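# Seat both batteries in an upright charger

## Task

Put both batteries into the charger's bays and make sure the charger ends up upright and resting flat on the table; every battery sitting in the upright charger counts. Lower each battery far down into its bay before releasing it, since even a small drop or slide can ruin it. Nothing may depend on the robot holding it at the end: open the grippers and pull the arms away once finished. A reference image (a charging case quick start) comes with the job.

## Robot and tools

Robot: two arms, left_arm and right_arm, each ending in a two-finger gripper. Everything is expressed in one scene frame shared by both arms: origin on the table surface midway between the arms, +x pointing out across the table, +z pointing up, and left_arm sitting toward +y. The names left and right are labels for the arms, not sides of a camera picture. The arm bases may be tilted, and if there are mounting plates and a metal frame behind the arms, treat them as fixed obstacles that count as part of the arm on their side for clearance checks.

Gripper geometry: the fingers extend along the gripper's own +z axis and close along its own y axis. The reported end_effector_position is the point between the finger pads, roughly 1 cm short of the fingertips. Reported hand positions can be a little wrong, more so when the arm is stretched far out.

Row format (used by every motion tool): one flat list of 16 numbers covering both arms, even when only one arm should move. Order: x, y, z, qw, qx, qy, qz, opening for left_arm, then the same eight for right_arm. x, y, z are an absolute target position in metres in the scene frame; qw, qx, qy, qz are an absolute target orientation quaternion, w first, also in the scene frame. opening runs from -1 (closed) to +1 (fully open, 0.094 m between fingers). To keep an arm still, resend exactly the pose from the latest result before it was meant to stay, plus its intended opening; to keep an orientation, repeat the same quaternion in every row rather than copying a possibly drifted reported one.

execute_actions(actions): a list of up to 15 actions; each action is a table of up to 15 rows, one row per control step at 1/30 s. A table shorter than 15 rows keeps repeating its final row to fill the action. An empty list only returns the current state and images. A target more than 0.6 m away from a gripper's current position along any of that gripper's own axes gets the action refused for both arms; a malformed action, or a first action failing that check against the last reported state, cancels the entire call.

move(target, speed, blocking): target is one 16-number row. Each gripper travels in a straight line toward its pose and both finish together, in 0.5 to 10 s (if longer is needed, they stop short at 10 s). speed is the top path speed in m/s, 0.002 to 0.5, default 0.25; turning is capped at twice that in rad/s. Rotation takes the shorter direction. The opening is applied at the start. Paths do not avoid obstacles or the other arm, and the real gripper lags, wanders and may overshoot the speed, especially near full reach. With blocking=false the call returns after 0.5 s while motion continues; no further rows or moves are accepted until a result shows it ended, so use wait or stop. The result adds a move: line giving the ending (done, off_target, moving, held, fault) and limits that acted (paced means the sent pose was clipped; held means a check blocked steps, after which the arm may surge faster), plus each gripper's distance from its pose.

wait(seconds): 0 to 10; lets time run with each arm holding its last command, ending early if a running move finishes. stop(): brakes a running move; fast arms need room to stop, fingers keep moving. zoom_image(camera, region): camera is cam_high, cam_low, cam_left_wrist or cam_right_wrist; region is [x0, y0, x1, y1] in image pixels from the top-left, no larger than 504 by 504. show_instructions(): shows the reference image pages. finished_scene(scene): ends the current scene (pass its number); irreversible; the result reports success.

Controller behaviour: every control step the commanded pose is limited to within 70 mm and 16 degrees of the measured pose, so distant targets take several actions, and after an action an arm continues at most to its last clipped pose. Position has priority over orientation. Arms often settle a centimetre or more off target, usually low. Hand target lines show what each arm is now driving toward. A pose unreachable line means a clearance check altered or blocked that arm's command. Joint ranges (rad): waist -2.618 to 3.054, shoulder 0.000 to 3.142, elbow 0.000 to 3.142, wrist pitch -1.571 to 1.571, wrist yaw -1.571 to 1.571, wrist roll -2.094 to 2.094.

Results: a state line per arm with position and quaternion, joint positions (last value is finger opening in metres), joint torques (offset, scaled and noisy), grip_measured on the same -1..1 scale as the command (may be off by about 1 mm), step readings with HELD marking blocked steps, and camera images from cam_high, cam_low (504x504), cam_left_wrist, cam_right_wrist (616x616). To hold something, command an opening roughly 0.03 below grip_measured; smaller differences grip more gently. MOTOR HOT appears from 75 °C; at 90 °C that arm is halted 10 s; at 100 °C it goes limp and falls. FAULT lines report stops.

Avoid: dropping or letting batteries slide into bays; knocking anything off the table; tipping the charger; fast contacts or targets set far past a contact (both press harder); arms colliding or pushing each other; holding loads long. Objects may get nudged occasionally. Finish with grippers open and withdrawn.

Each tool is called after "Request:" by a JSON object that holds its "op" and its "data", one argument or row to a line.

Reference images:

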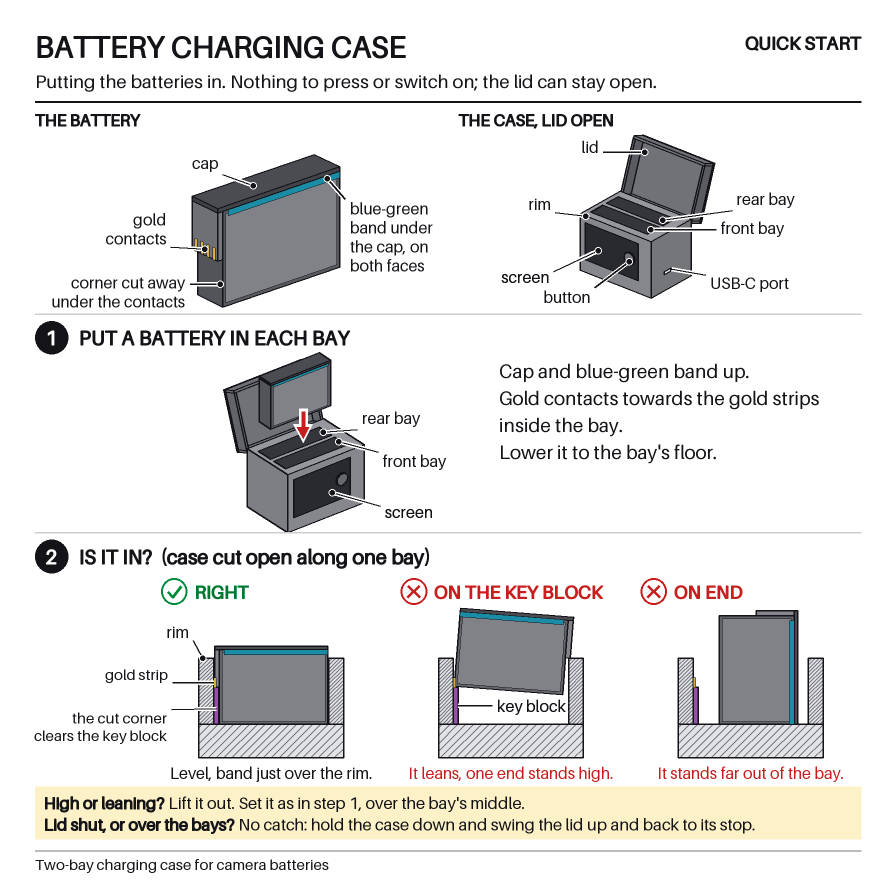

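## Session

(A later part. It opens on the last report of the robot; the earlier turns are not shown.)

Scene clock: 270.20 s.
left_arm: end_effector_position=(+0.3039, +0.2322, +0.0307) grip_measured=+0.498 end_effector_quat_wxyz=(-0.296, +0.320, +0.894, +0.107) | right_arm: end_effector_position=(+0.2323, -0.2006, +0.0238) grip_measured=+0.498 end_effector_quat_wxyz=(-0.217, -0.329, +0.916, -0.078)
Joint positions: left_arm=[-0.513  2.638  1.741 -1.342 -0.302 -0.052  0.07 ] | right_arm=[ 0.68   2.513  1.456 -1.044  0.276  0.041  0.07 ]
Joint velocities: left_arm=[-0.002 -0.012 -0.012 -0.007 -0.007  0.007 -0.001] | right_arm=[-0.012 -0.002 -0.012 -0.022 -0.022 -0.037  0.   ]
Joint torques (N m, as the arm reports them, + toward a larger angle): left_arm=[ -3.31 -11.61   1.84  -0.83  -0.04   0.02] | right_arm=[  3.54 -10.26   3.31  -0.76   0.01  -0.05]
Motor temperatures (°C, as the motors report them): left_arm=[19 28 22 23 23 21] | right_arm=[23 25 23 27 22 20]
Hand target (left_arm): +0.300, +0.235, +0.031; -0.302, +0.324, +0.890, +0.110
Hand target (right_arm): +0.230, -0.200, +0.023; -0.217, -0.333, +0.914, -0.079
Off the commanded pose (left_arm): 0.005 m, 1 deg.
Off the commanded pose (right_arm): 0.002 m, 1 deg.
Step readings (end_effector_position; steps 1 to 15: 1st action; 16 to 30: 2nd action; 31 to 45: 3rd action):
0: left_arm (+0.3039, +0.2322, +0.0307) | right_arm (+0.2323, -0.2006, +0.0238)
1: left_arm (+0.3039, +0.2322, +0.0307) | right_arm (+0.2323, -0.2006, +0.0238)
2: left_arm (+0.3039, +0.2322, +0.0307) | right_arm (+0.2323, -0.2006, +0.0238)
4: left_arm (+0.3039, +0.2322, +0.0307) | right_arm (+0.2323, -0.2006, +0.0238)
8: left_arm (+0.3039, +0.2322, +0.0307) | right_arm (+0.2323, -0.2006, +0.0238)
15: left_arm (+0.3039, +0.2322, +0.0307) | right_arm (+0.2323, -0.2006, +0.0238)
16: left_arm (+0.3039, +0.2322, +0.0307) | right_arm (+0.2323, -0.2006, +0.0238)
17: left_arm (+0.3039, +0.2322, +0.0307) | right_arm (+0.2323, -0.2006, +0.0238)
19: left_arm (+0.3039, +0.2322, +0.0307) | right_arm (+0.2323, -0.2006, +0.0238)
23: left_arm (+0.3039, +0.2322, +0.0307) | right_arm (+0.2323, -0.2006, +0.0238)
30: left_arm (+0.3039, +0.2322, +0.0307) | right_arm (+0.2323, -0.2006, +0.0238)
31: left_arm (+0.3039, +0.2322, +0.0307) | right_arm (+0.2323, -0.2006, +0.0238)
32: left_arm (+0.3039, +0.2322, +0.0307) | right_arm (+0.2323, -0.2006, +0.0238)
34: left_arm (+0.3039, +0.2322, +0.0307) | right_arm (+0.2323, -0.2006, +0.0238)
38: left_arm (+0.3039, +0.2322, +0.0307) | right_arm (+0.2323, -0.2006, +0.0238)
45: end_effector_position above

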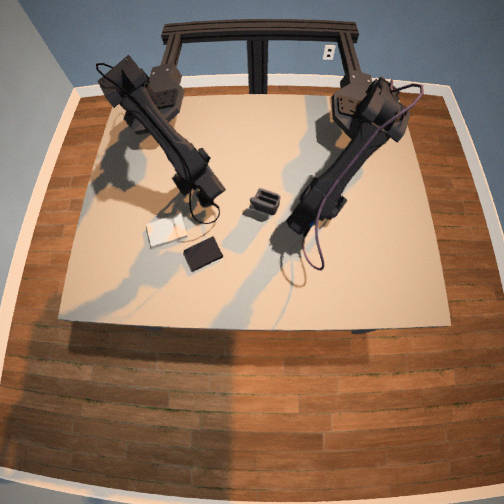

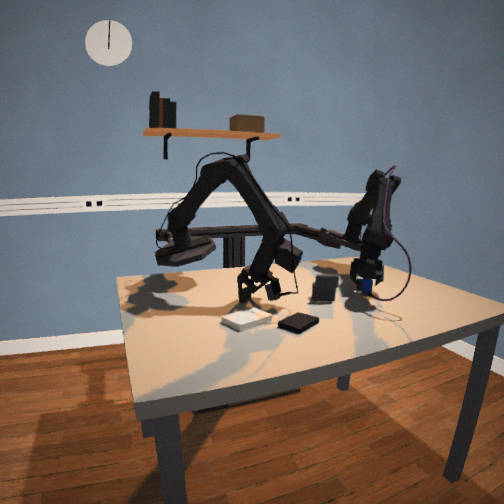

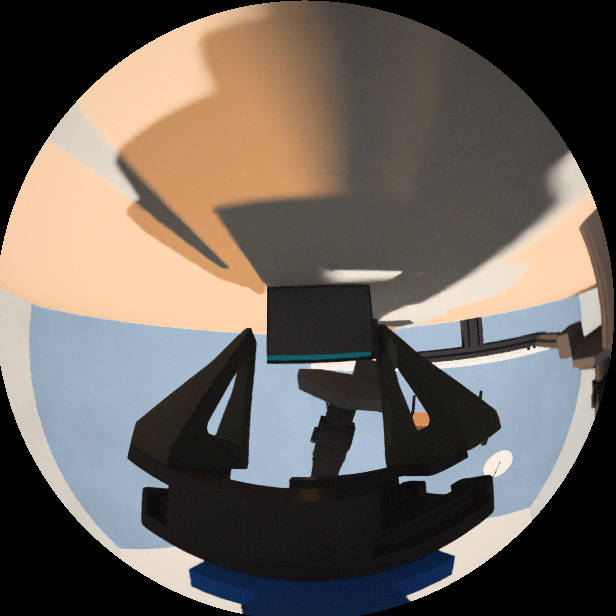

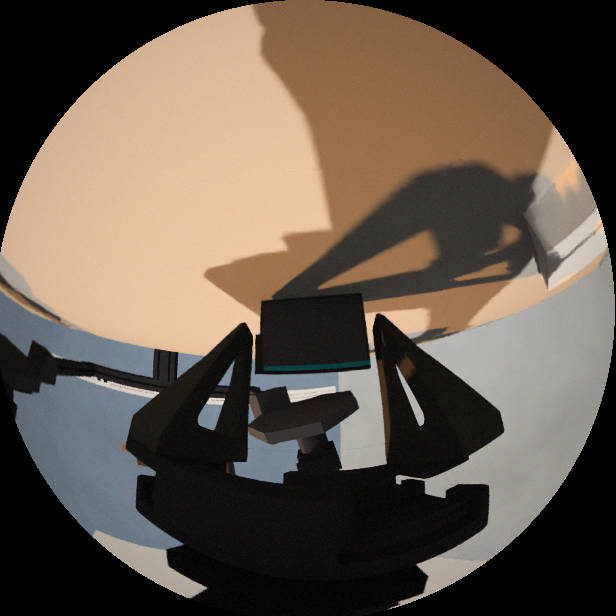

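Request:
{"op": "move", "data": {
  "target": [0.302,0.232,0.075,-0.3020,0.3238,0.8898,0.1099,0.8, 0.232,-0.20,0.07,-0.2170,-0.3328,0.9143,-0.0790,0.8],
  "speed": 0.08
}}

Request:
{"op": "move", "data": {
  "target": [0.298,0.232,0.075,0,0.342,0.9397,0,0.8, 0.229,-0.203,0.075,0,-0.342,0.9397,0,0.8],
  "speed": 0.2
}}

Scene clock: 290.33 s.
left_arm: end_effector_position=(+0.2997, +0.2378, +0.0639) grip_measured=+0.798 end_effector_quat_wxyz=(-0.312, +0.322, +0.887, +0.112) | right_arm: end_effector_position=(+0.2280, -0.2064, +0.0573) grip_measured=+0.798 end_effector_quat_wxyz=(-0.230, -0.332, +0.911, -0.083)
Joint positions: left_arm=[-0.528  2.575  1.741 -1.446 -0.293 -0.066  0.084] | right_arm=[ 0.699  2.438  1.456 -1.153  0.269  0.056  0.084]
Joint velocities: left_arm=[-0.007 -0.012 -0.002 -0.051  0.037 -0.037  0.001] | right_arm=[-0.007  0.007  0.002 -0.037  0.022  0.022 -0.001]
Joint torques (N m, as the arm reports them, + toward a larger angle): left_arm=[ -4.42 -13.7    3.35  -1.     0.04  -0.06] | right_arm=[  4.41 -12.5    5.77  -1.07  -0.06   0.1 ]
Motor temperatures (°C, as the motors report them): left_arm=[19 28 21 23 23 21] | right_arm=[23 25 23 26 22 20]
Hand target (left_arm): +0.302, +0.232, +0.075; -0.302, +0.324, +0.890, +0.110
Hand target (right_arm): +0.232, -0.200, +0.070; -0.217, -0.333, +0.914, -0.079
Off the commanded pose (left_arm): 0.013 m, 1 deg.
Off the commanded pose (right_arm): 0.015 m, 2 deg.
move: off_target (left_arm, right_arm)

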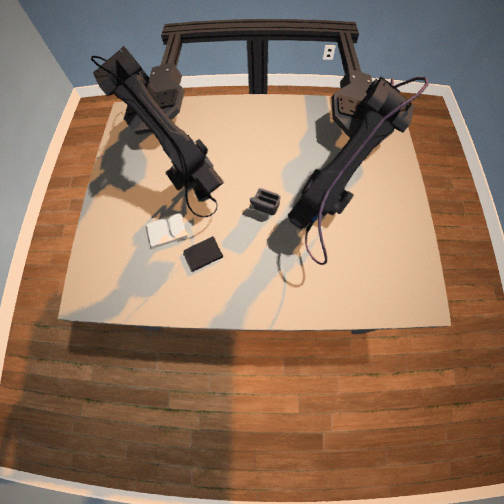

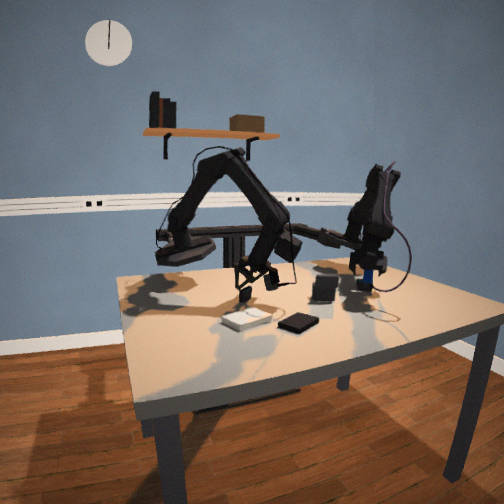

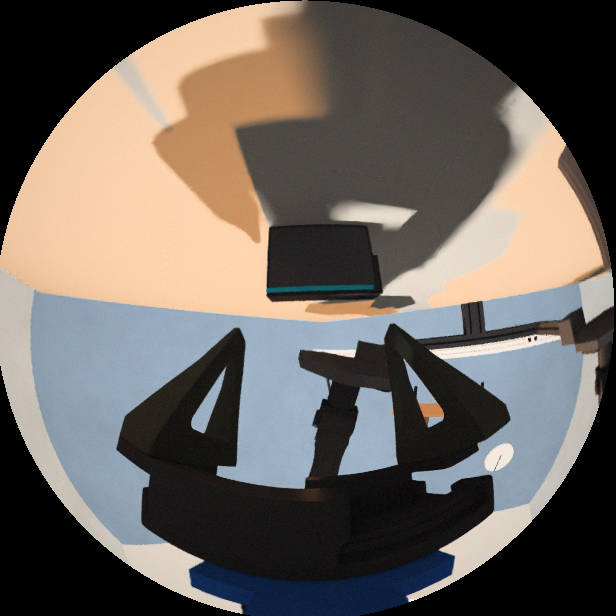

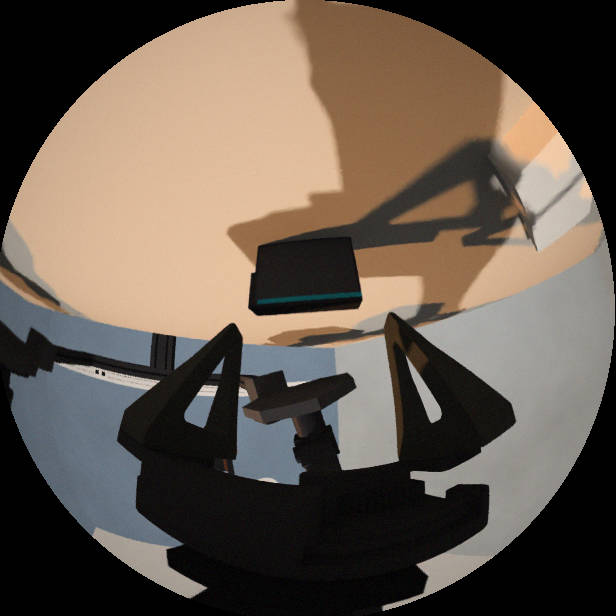

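Scene clock: 292.70 s.
left_arm: end_effector_position=(+0.2994, +0.2353, +0.0727) grip_measured=+0.798 end_effector_quat_wxyz=(-0.014, +0.336, +0.942, +0.002) | right_arm: end_effector_position=(+0.2259, -0.2091, +0.0664) grip_measured=+0.798 end_effector_quat_wxyz=(-0.019, -0.336, +0.942, -0.008)
Joint positions: left_arm=[-0.528  1.972  0.964 -0.597 -0.267  0.117  0.084] | right_arm=[ 0.704  2.019  0.915 -0.563  0.269 -0.051  0.084]
Joint velocities: left_arm=[-0.002 -0.002 -0.002 -0.007 -0.037  0.066  0.   ] | right_arm=[-0.002 -0.002  0.007 -0.007 -0.007 -0.007 -0.   ]
Joint torques (N m, as the arm reports them, + toward a larger angle): left_arm=[-2.91 -9.94  2.36  0.26  0.05  0.11] | right_arm=[ 3.8  -9.81  3.28  0.29 -0.02 -0.09]
Motor temperatures (°C, as the motors report them): left_arm=[19 28 21 23 23 21] | right_arm=[23 26 23 26 22 20]
Hand target (left_arm): +0.300, +0.232, +0.077; -0.002, +0.340, +0.940, -0.005
Hand target (right_arm): +0.228, -0.203, +0.073; +0.000, -0.343, +0.939, -0.002
Off the commanded pose (left_arm): 0.004 m, 2 deg.
Off the commanded pose (right_arm): 0.011 m, 2 deg.
move: off_target (right_arm)

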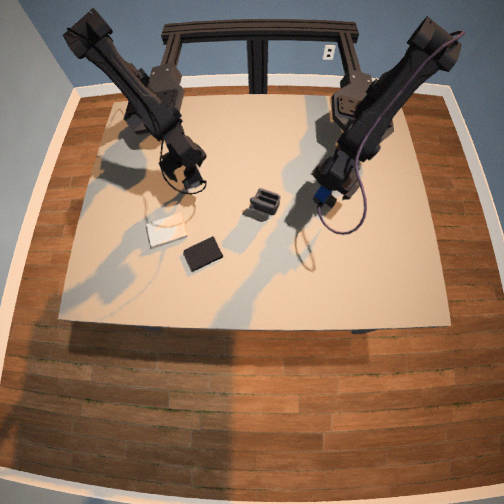

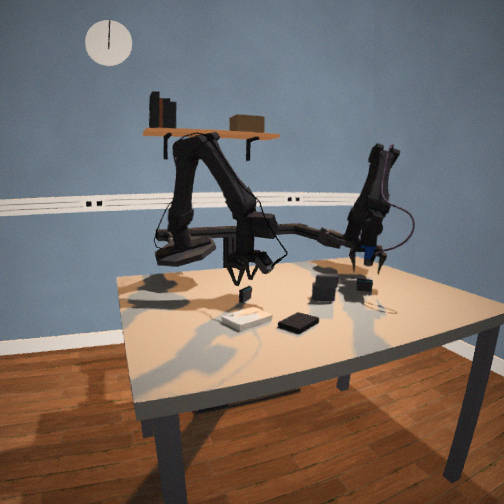

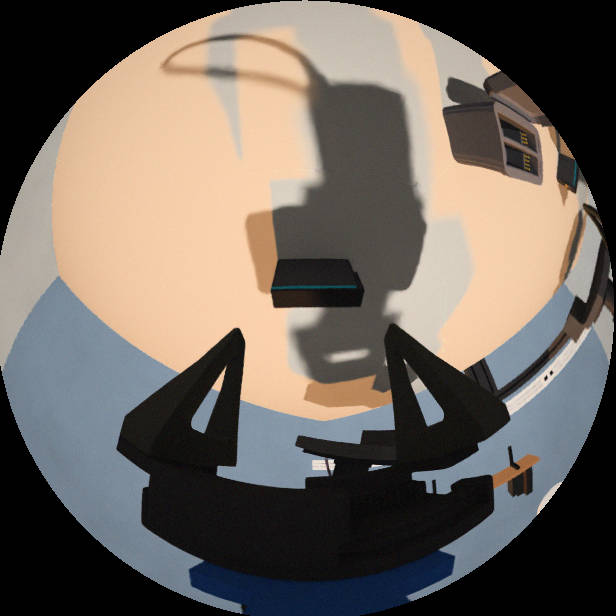

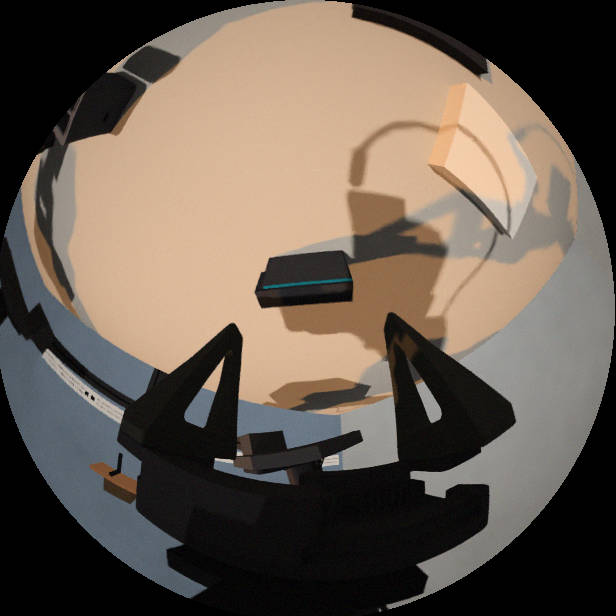

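Request:
{"op": "move", "data": {
  "target": [0.301,0.229,0.058,0,0.342,0.9397,0,0.6, 0.234,-0.192,0.062,0,-0.391,0.9205,0,0.6],
  "speed": 0.05
}}

Scene clock: 302.90 s.
left_arm: end_effector_position=(+0.3035, +0.2290, +0.0611) grip_measured=+0.602 end_effector_quat_wxyz=(-0.000, +0.338, +0.941, -0.001) | right_arm: end_effector_position=(+0.2250, -0.2052, +0.0589) grip_measured=+0.602 end_effector_quat_wxyz=(-0.020, -0.383, +0.923, -0.008)
Joint positions: left_arm=[-0.528  2.006  0.95  -0.52  -0.267  0.129  0.075] | right_arm=[ 0.71   2.049  0.915 -0.536  0.269 -0.145  0.075]
Joint velocities: left_arm=[-0.012 -0.002 -0.002 -0.022 -0.022 -0.022  0.   ] | right_arm=[-0.027  0.007 -0.002 -0.051 -0.095 -0.007 -0.001]
Joint torques (N m, as the arm reports them, + toward a larger angle): left_arm=[-2.6  -7.45  2.29  0.26 -0.02  0.09] | right_arm=[ 3.73 -6.97  6.75  0.29 -0.05 -0.1 ]
Motor temperatures (°C, as the motors report them): left_arm=[19 28 22 22 23 21] | right_arm=[23 25 23 26 22 20]
Hand target (left_arm): +0.301, +0.229, +0.058; +0.000, +0.342, +0.940, -0.000
Hand target (right_arm): +0.234, -0.192, +0.062; +0.000, -0.391, +0.920, -0.000
Off the commanded pose (left_arm): 0.004 m, 1 deg.
Off the commanded pose (right_arm): 0.016 m, 3 deg.
move: off_target (right_arm)

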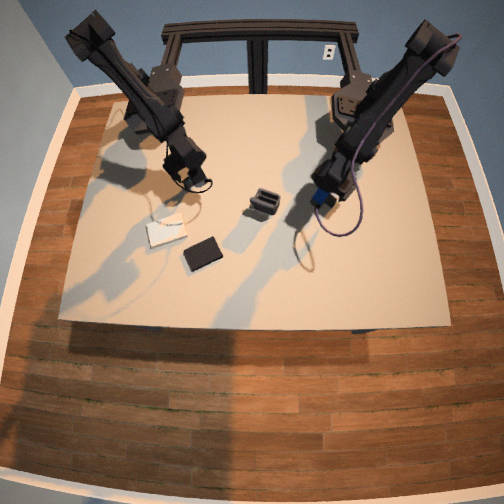

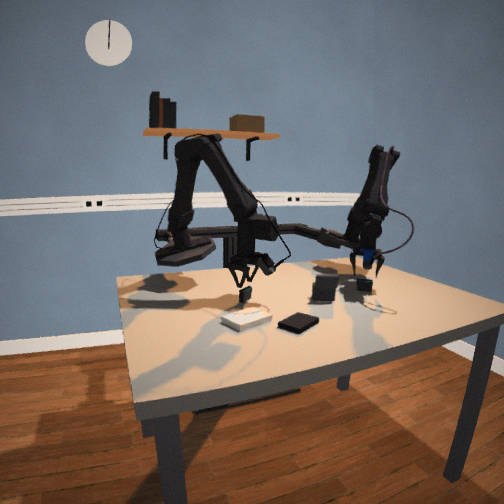

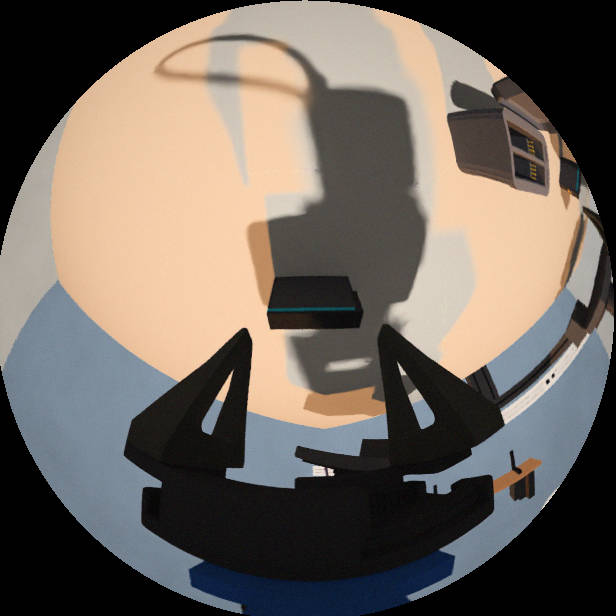

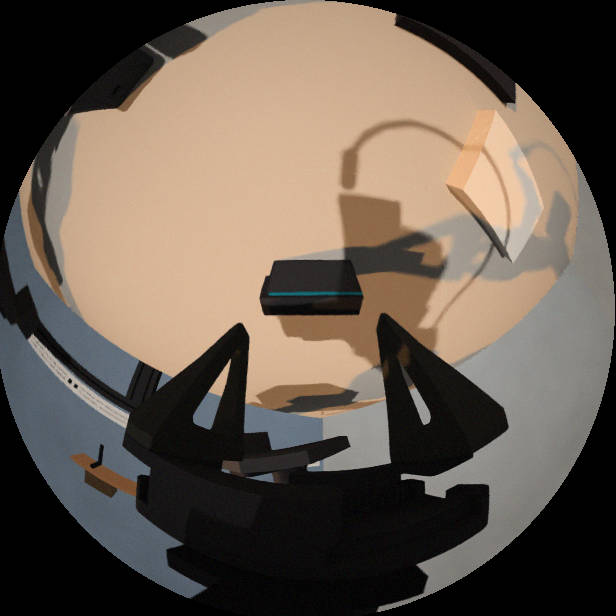

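Request:
{"op": "move", "data": {
  "target": [0.300,0.230,0.050,0,0.342,0.9397,0,0.6, 0.241,-0.185,0.064,0,-0.391,0.9205,0,0.6],
  "speed": 0.04
}}

Scene clock: 310.37 s.
left_arm: end_effector_position=(+0.3018, +0.2277, +0.0537) grip_measured=+0.602 end_effector_quat_wxyz=(+0.001, +0.341, +0.940, -0.002) | right_arm: end_effector_position=(+0.2348, -0.1961, +0.0593) grip_measured=+0.602 end_effector_quat_wxyz=(-0.011, -0.385, +0.923, -0.006)
Joint positions: left_arm=[-0.528  2.025  0.937 -0.485 -0.267  0.137  0.075] | right_arm=[ 0.716  2.073  0.957 -0.536  0.269 -0.147  0.075]
Joint velocities: left_arm=[ 0.007  0.002  0.007 -0.037  0.007  0.007  0.001] | right_arm=[-0.012  0.002 -0.012 -0.066 -0.037 -0.007 -0.   ]
Joint torques (N m, as the arm reports them, + toward a larger angle): left_arm=[-1.77 -7.45  2.29  0.26 -0.04  0.1 ] | right_arm=[ 3.88 -7.34  7.52  0.06 -0.03 -0.04]
Motor temperatures (°C, as the motors report them): left_arm=[19 27 22 22 23 21] | right_arm=[23 25 23 26 22 20]
Hand target (left_arm): +0.300, +0.230, +0.050; -0.000, +0.342, +0.940, +0.000
Hand target (right_arm): +0.241, -0.185, +0.064; +0.000, -0.391, +0.920, -0.000
Off the commanded pose (left_arm): 0.005 m, 0 deg.
Off the commanded pose (right_arm): 0.014 m, 2 deg.
move: off_target (right_arm)

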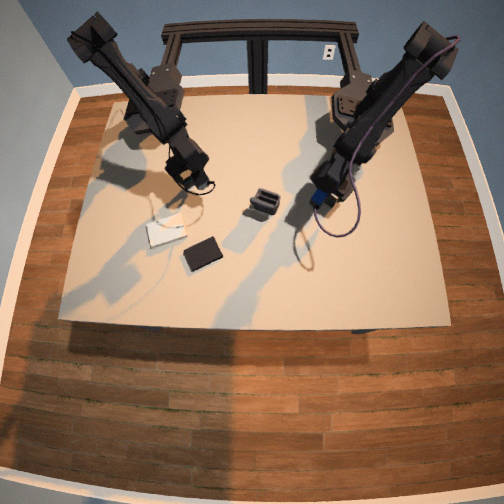

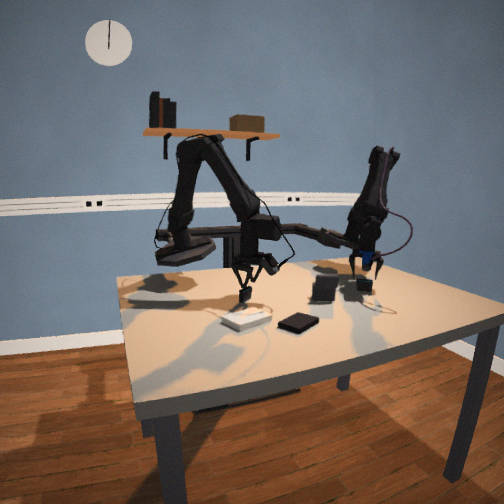

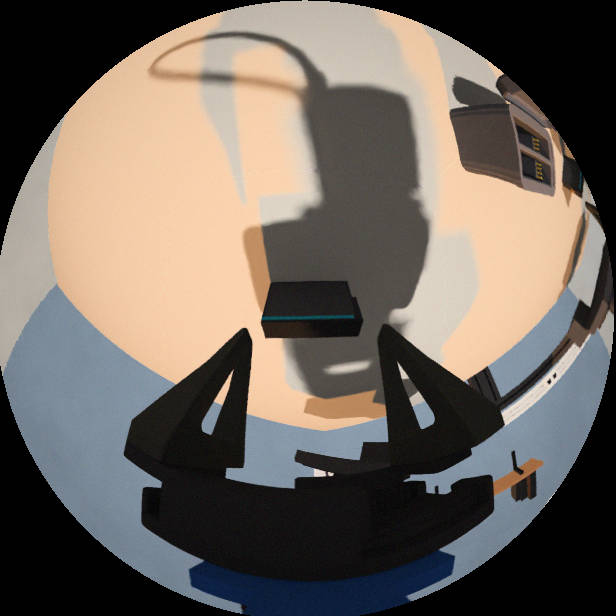

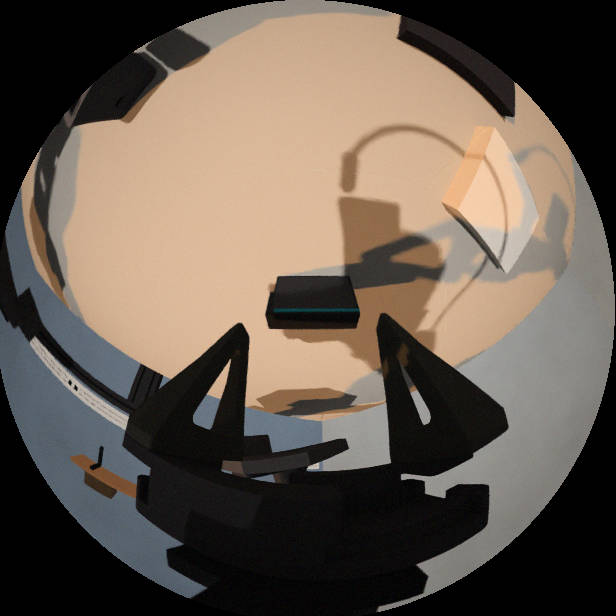

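Request:
{"op": "execute_actions", "data": {
  "actions": [
    [[0.300,0.231,0.046,0,0.342,0.9397,0,0.6, 0.240,-0.186,0.058,0,-0.391,0.9205,0,0.6]],
    [[0.300,0.231,0.044,0,0.342,0.9397,0,0.6, 0.240,-0.186,0.054,0,-0.391,0.9205,0,0.6]]
  ]
}}

Scene clock: 325.57 s.
left_arm: end_effector_position=(+0.3059, +0.2266, +0.0506) grip_measured=+0.602 end_effector_quat_wxyz=(+0.008, +0.340, +0.940, -0.003) | right_arm: end_effector_position=(+0.2331, -0.1950, +0.0525) grip_measured=+0.602 end_effector_quat_wxyz=(-0.015, -0.387, +0.922, -0.007)
Joint positions: left_arm=[-0.521  2.034  0.937 -0.46  -0.267  0.145  0.075] | right_arm=[ 0.716  2.098  0.957 -0.519  0.269 -0.15   0.075]
Joint velocities: left_arm=[-0.012  0.002 -0.002 -0.007 -0.051  0.007 -0.   ] | right_arm=[-0.012  0.002  0.002 -0.051 -0.051  0.007 -0.001]
Joint torques (N m, as the arm reports them, + toward a larger angle): left_arm=[-1.78 -7.13  1.88  0.31 -0.04  0.04] | right_arm=[ 2.99 -7.43  5.86  0.29 -0.05 -0.11]
Motor temperatures (°C, as the motors report them): left_arm=[19 27 22 22 23 21] | right_arm=[23 24 24 26 22 20]
Hand target (left_arm): +0.300, +0.231, +0.044; -0.000, +0.342, +0.940, +0.000
Hand target (right_arm): +0.240, -0.186, +0.054; +0.000, -0.391, +0.920, -0.000
Off the commanded pose (left_arm): 0.010 m, 1 deg.
Off the commanded pose (right_arm): 0.011 m, 2 deg.
Step readings (end_effector_position; steps 1 to 15: 1st action; 16 to 30: 2nd action):
0: left_arm (+0.3022, +0.2274, +0.0537) | right_arm (+0.2347, -0.1961, +0.0592)
1: left_arm (+0.3026, +0.2274, +0.0535) | right_arm (+0.2345, -0.1962, +0.0589)
2: left_arm (+0.3030, +0.2273, +0.0531) | right_arm (+0.2344, -0.1961, +0.0584)
4: left_arm (+0.3036, +0.2276, +0.0518) | right_arm (+0.2334, -0.1963, +0.0568)
8: left_arm (+0.3037, +0.2280, +0.0506) | right_arm (+0.2324, -0.1966, +0.0555)
15: left_arm (+0.3044, +0.2276, +0.0506) | right_arm (+0.2324, -0.1966, +0.0555)
16: left_arm (+0.3045, +0.2275, +0.0506) | right_arm (+0.2326, -0.1964, +0.0555)
17: left_arm (+0.3048, +0.2274, +0.0506) | right_arm (+0.2329, -0.1961, +0.0551)
19: left_arm (+0.3053, +0.2270, +0.0506) | right_arm (+0.2332, -0.1955, +0.0541)
23: left_arm (+0.3058, +0.2267, +0.0506) | right_arm (+0.2327, -0.1954, +0.0526)
30: end_effector_position above

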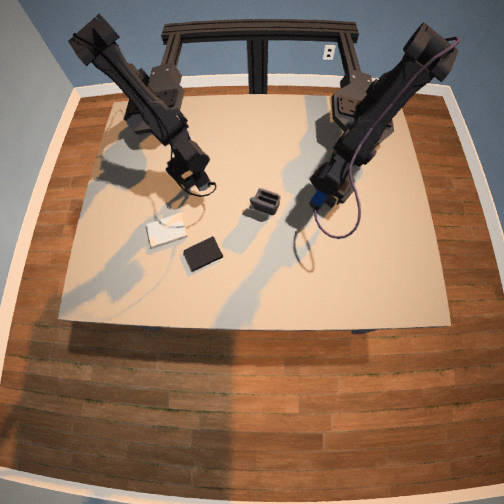

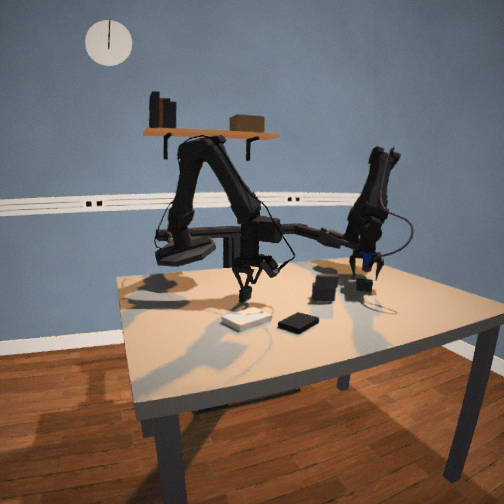

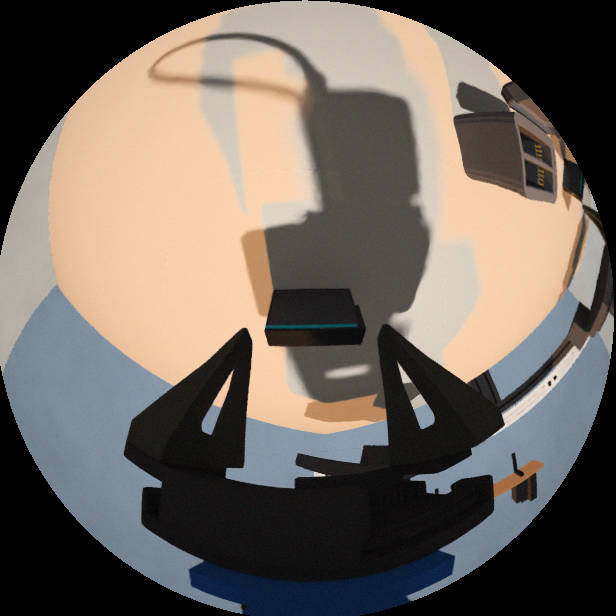

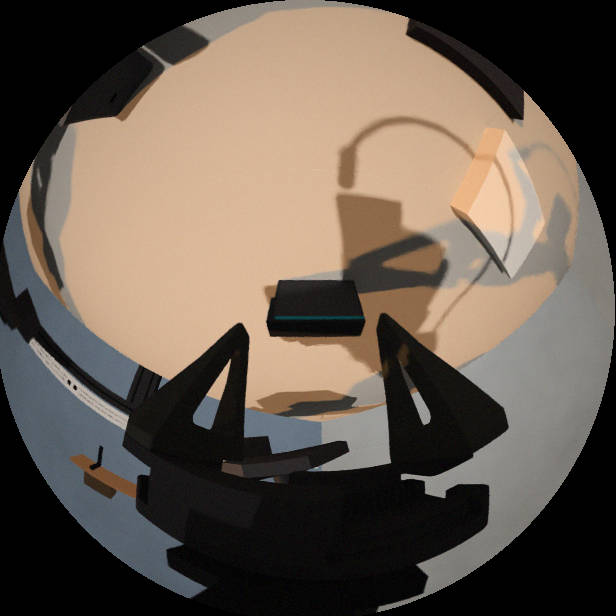

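Request:
{"op": "zoom_image", "data": {
  "camera": "cam_low",
  "region": [340, 245, 400, 300]
}}

Request:
{"op": "zoom_image", "data": {
  "camera": "cam_low",
  "region": [215, 255, 275, 310]
}}

Region (340, 245, 400, 300) of cam_low's 504x504 image, scaled by 8.400, with more detail than that image has; it fills the top 462 rows of this view, and the rest is white.

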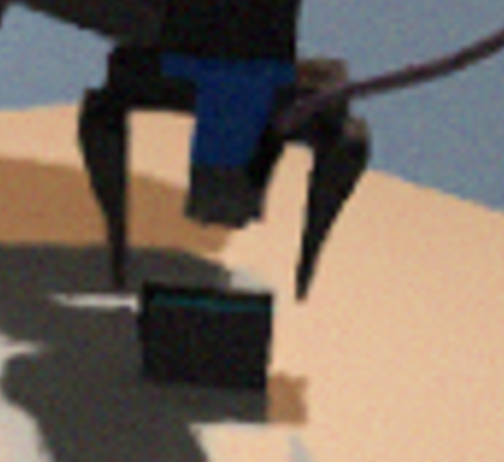

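Region (215, 255, 275, 310) of cam_low's 504x504 image, scaled by 8.400, with more detail than that image has; it fills the top 462 rows of this view, and the rest is white.

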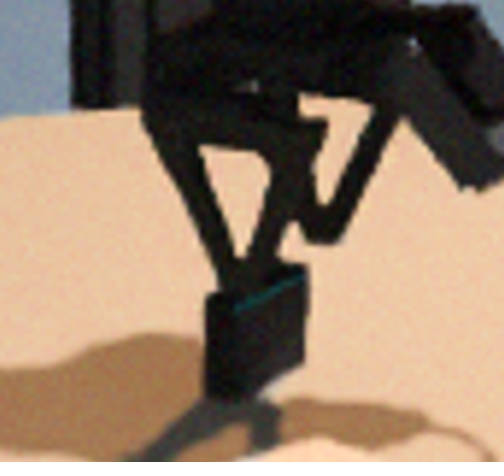

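Request:
{"op": "move", "data": {
  "target": [0.298,0.232,0.002,0,0.342,0.9397,0,0.6, 0.240,-0.186,0.004,0,-0.391,0.9205,0,0.6],
  "speed": 0.04
}}

Scene clock: 339.43 s.
left_arm: end_effector_position=(+0.3031, +0.2287, +0.0083) grip_measured=+0.601 end_effector_quat_wxyz=(+0.005, +0.341, +0.940, -0.000) | right_arm: end_effector_position=(+0.2379, -0.1871, +0.0081) grip_measured=+0.602 end_effector_quat_wxyz=(-0.007, -0.391, +0.920, -0.002)
Joint positions: left_arm=[-0.486  2.164  0.908 -0.298 -0.271  0.183  0.075] | right_arm=[ 0.686  2.248  0.957 -0.343  0.266 -0.195  0.075]
Joint velocities: left_arm=[-0.022 -0.002 -0.002 -0.007 -0.051  0.051 -0.001] | right_arm=[-0.007  0.007 -0.007  0.037 -0.007 -0.007 -0.001]
Joint torques (N m, as the arm reports them, + toward a larger angle): left_arm=[-1.69 -7.13  1.32  0.34  0.    0.08] | right_arm=[ 2.13 -7.71  2.92  0.44  0.   -0.08]
Motor temperatures (°C, as the motors report them): left_arm=[19 27 21 21 23 21] | right_arm=[23 24 24 25 22 20]
Hand target (left_arm): +0.298, +0.232, +0.002; -0.000, +0.342, +0.940, +0.000
Hand target (right_arm): +0.240, -0.186, +0.004; -0.000, -0.391, +0.920, +0.000
Off the commanded pose (left_arm): 0.009 m, 1 deg.
Off the commanded pose (right_arm): 0.005 m, 1 deg.
move: done

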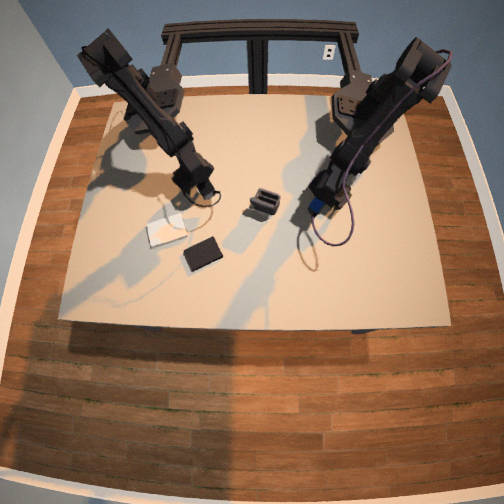

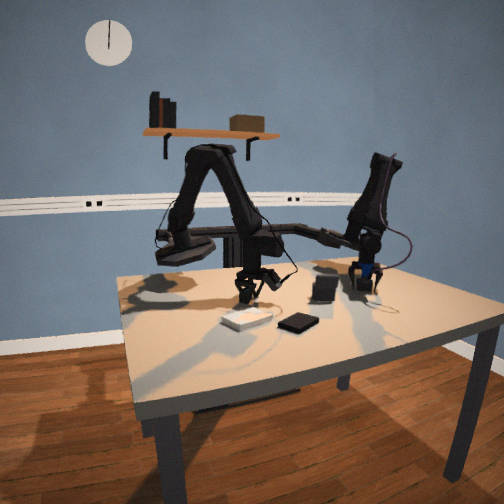

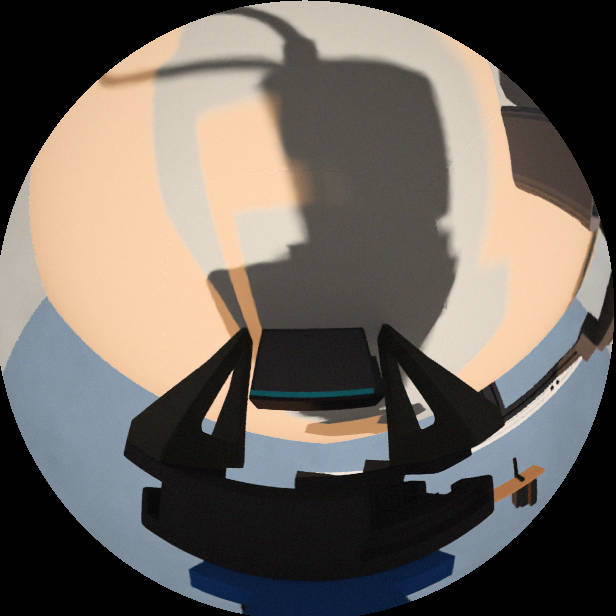

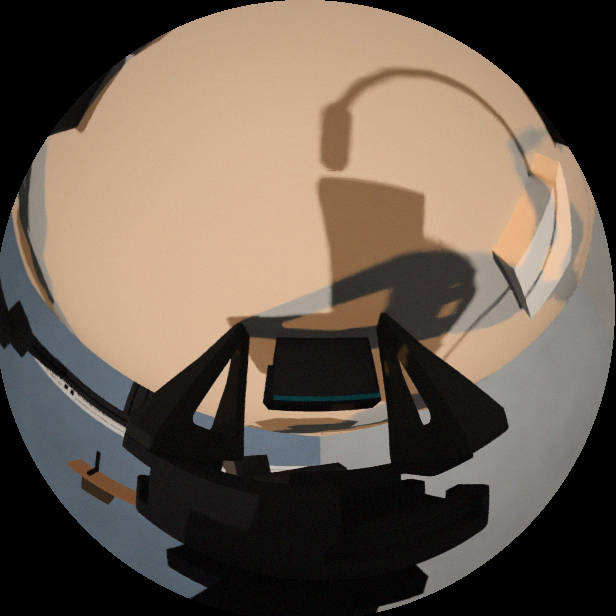

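Request:
{"op": "zoom_image", "data": {
  "camera": "cam_low",
  "region": [340, 245, 400, 300]
}}

Region (340, 245, 400, 300) of cam_low's 504x504 image, scaled by 8.400, with more detail than that image has; it fills the top 462 rows of this view, and the rest is white.

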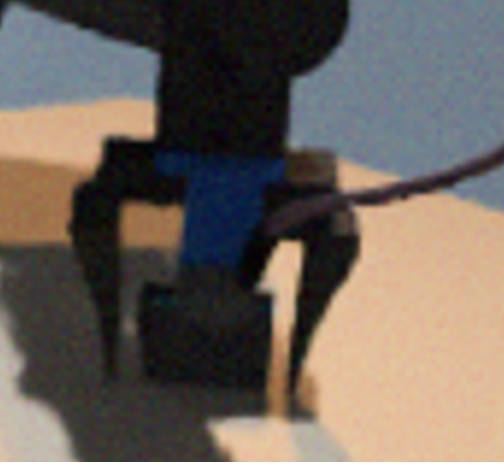

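Request:
{"op": "move", "data": {
  "target": [0.298,0.232,0.044,0,0.342,0.9397,0,0.6, 0.240,-0.186,0.049,0,-0.391,0.9205,0,0.6],
  "speed": 0.05
}}

Scene clock: 352.77 s.
left_arm: end_effector_position=(+0.2975, +0.2363, +0.0364) grip_measured=+0.601 end_effector_quat_wxyz=(-0.008, +0.339, +0.941, +0.002) | right_arm: end_effector_position=(+0.2343, -0.1936, +0.0370) grip_measured=+0.602 end_effector_quat_wxyz=(-0.016, -0.391, +0.920, -0.005)
Joint positions: left_arm=[-0.499  2.064  0.908 -0.429 -0.271  0.158  0.075] | right_arm=[ 0.701  2.15   0.957 -0.465  0.266 -0.173  0.075]
Joint velocities: left_arm=[ 0.002  0.007 -0.007 -0.11  -0.022  0.022 -0.   ] | right_arm=[-0.012  0.002 -0.017 -0.051 -0.022 -0.022 -0.001]
Joint torques (N m, as the arm reports them, + toward a larger angle): left_arm=[-3.43 -9.99  2.77  0.02  0.03 -0.06] | right_arm=[  3.97 -10.51   5.42  -0.03   0.     0.1 ]
Motor temperatures (°C, as the motors report them): left_arm=[19 27 21 21 23 21] | right_arm=[23 25 23 25 22 20]
Hand target (left_arm): +0.298, +0.232, +0.044; +0.000, +0.342, +0.940, -0.000
Hand target (right_arm): +0.240, -0.186, +0.048; -0.000, -0.391, +0.920, -0.000
Off the commanded pose (left_arm): 0.009 m, 1 deg.
Off the commanded pose (right_arm): 0.015 m, 2 deg.
move: off_target (right_arm)

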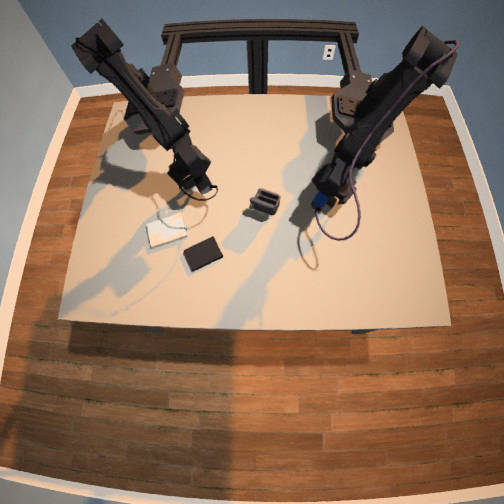

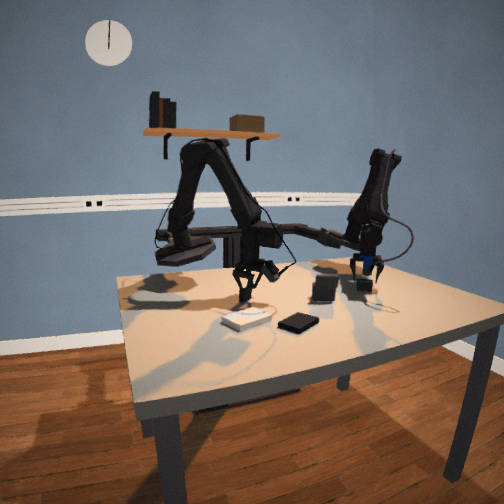

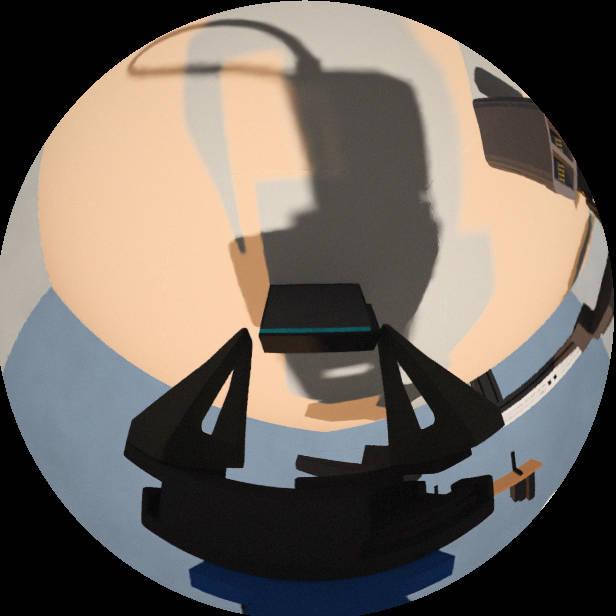

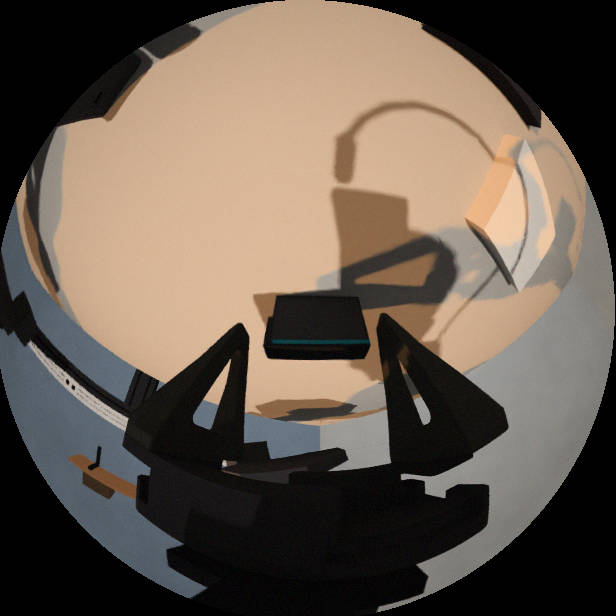

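Request:
{"op": "execute_actions", "data": {
  "actions": []
}}

Scene clock: 366.27 s.
left_arm: end_effector_position=(+0.2971, +0.2366, +0.0364) grip_measured=+0.601 end_effector_quat_wxyz=(-0.009, +0.339, +0.941, +0.002) | right_arm: end_effector_position=(+0.2340, -0.1938, +0.0370) grip_measured=+0.602 end_effector_quat_wxyz=(-0.017, -0.391, +0.920, -0.005)
Joint positions: left_arm=[-0.499  2.064  0.908 -0.431 -0.271  0.158  0.075] | right_arm=[ 0.701  2.15   0.957 -0.467  0.266 -0.173  0.075]
Joint velocities: left_arm=[-0.007 -0.012  0.012  0.007 -0.037 -0.051 -0.   ] | right_arm=[-0.032  0.007 -0.012  0.037 -0.066  0.037  0.   ]
Joint torques (N m, as the arm reports them, + toward a larger angle): left_arm=[-3.63 -9.98  2.69  0.04  0.02 -0.05] | right_arm=[  4.   -10.49   5.46   0.     0.01   0.05]
Motor temperatures (°C, as the motors report them): left_arm=[19 28 22 21 23 21] | right_arm=[23 26 23 25 22 20]
Hand target (left_arm): +0.298, +0.232, +0.044; -0.000, +0.342, +0.940, -0.000
Hand target (right_arm): +0.240, -0.186, +0.048; -0.000, -0.391, +0.920, -0.000
Off the commanded pose (left_arm): 0.009 m, 1 deg.
Off the commanded pose (right_arm): 0.016 m, 2 deg.

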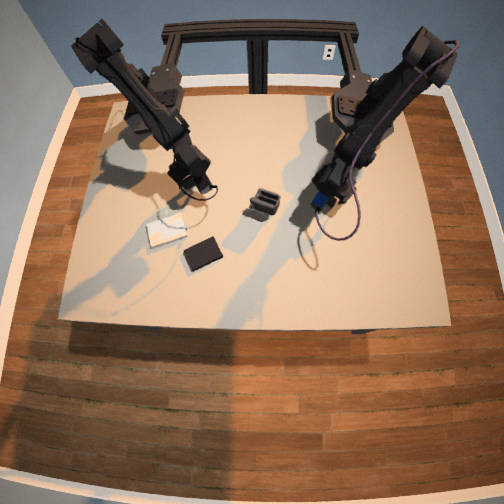

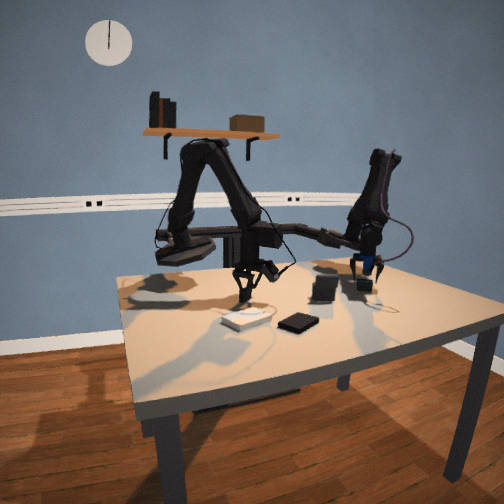

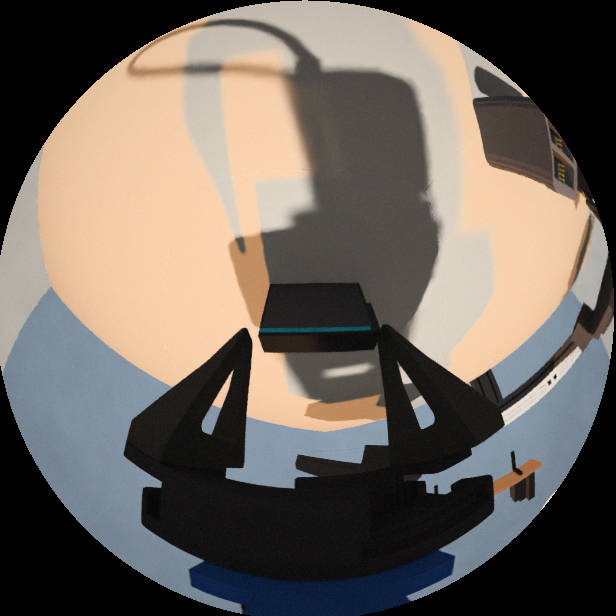

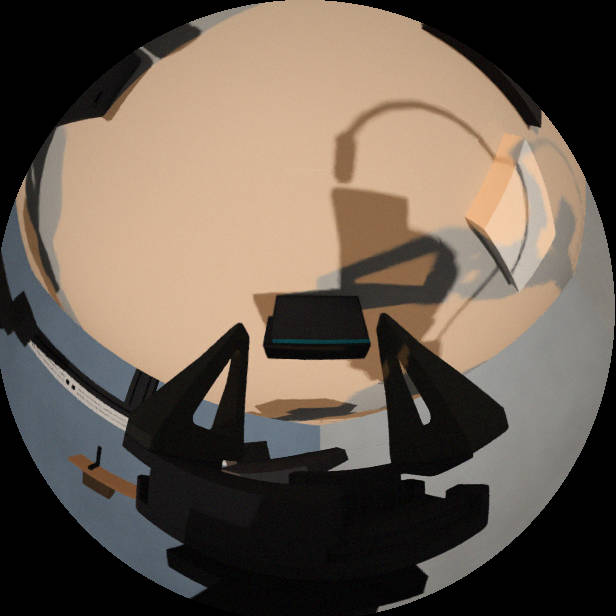

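Request:
{"op": "zoom_image", "data": {
  "camera": "cam_high",
  "region": [230,170,310,240]
}}

Request:
{"op": "zoom_image", "data": {
  "camera": "cam_low",
  "region": [290,240,400,310]
}}

Region (230, 170, 310, 240) of cam_high's 504x504 image, scaled by 6.300, with more detail than that image has; it fills the top 441 rows of this view, and the rest is white.

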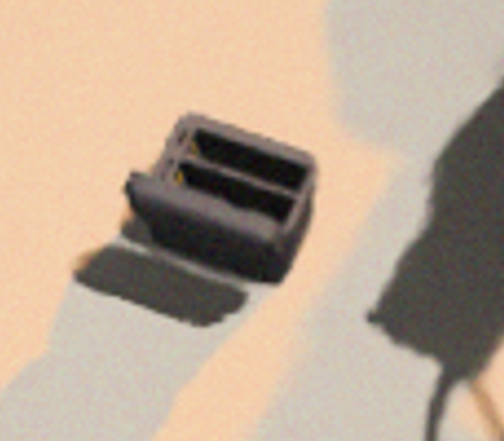

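Region (290, 240, 400, 310) of cam_low's 504x504 image, scaled by 4.582, with more detail than that image has; it fills the top 321 rows of this view, and the rest is white.

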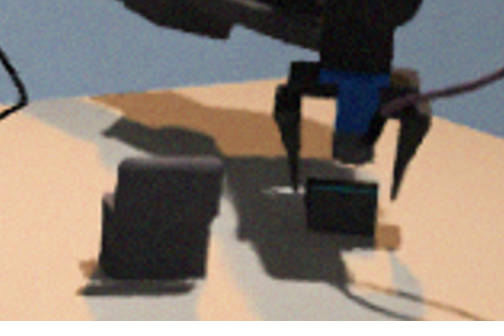

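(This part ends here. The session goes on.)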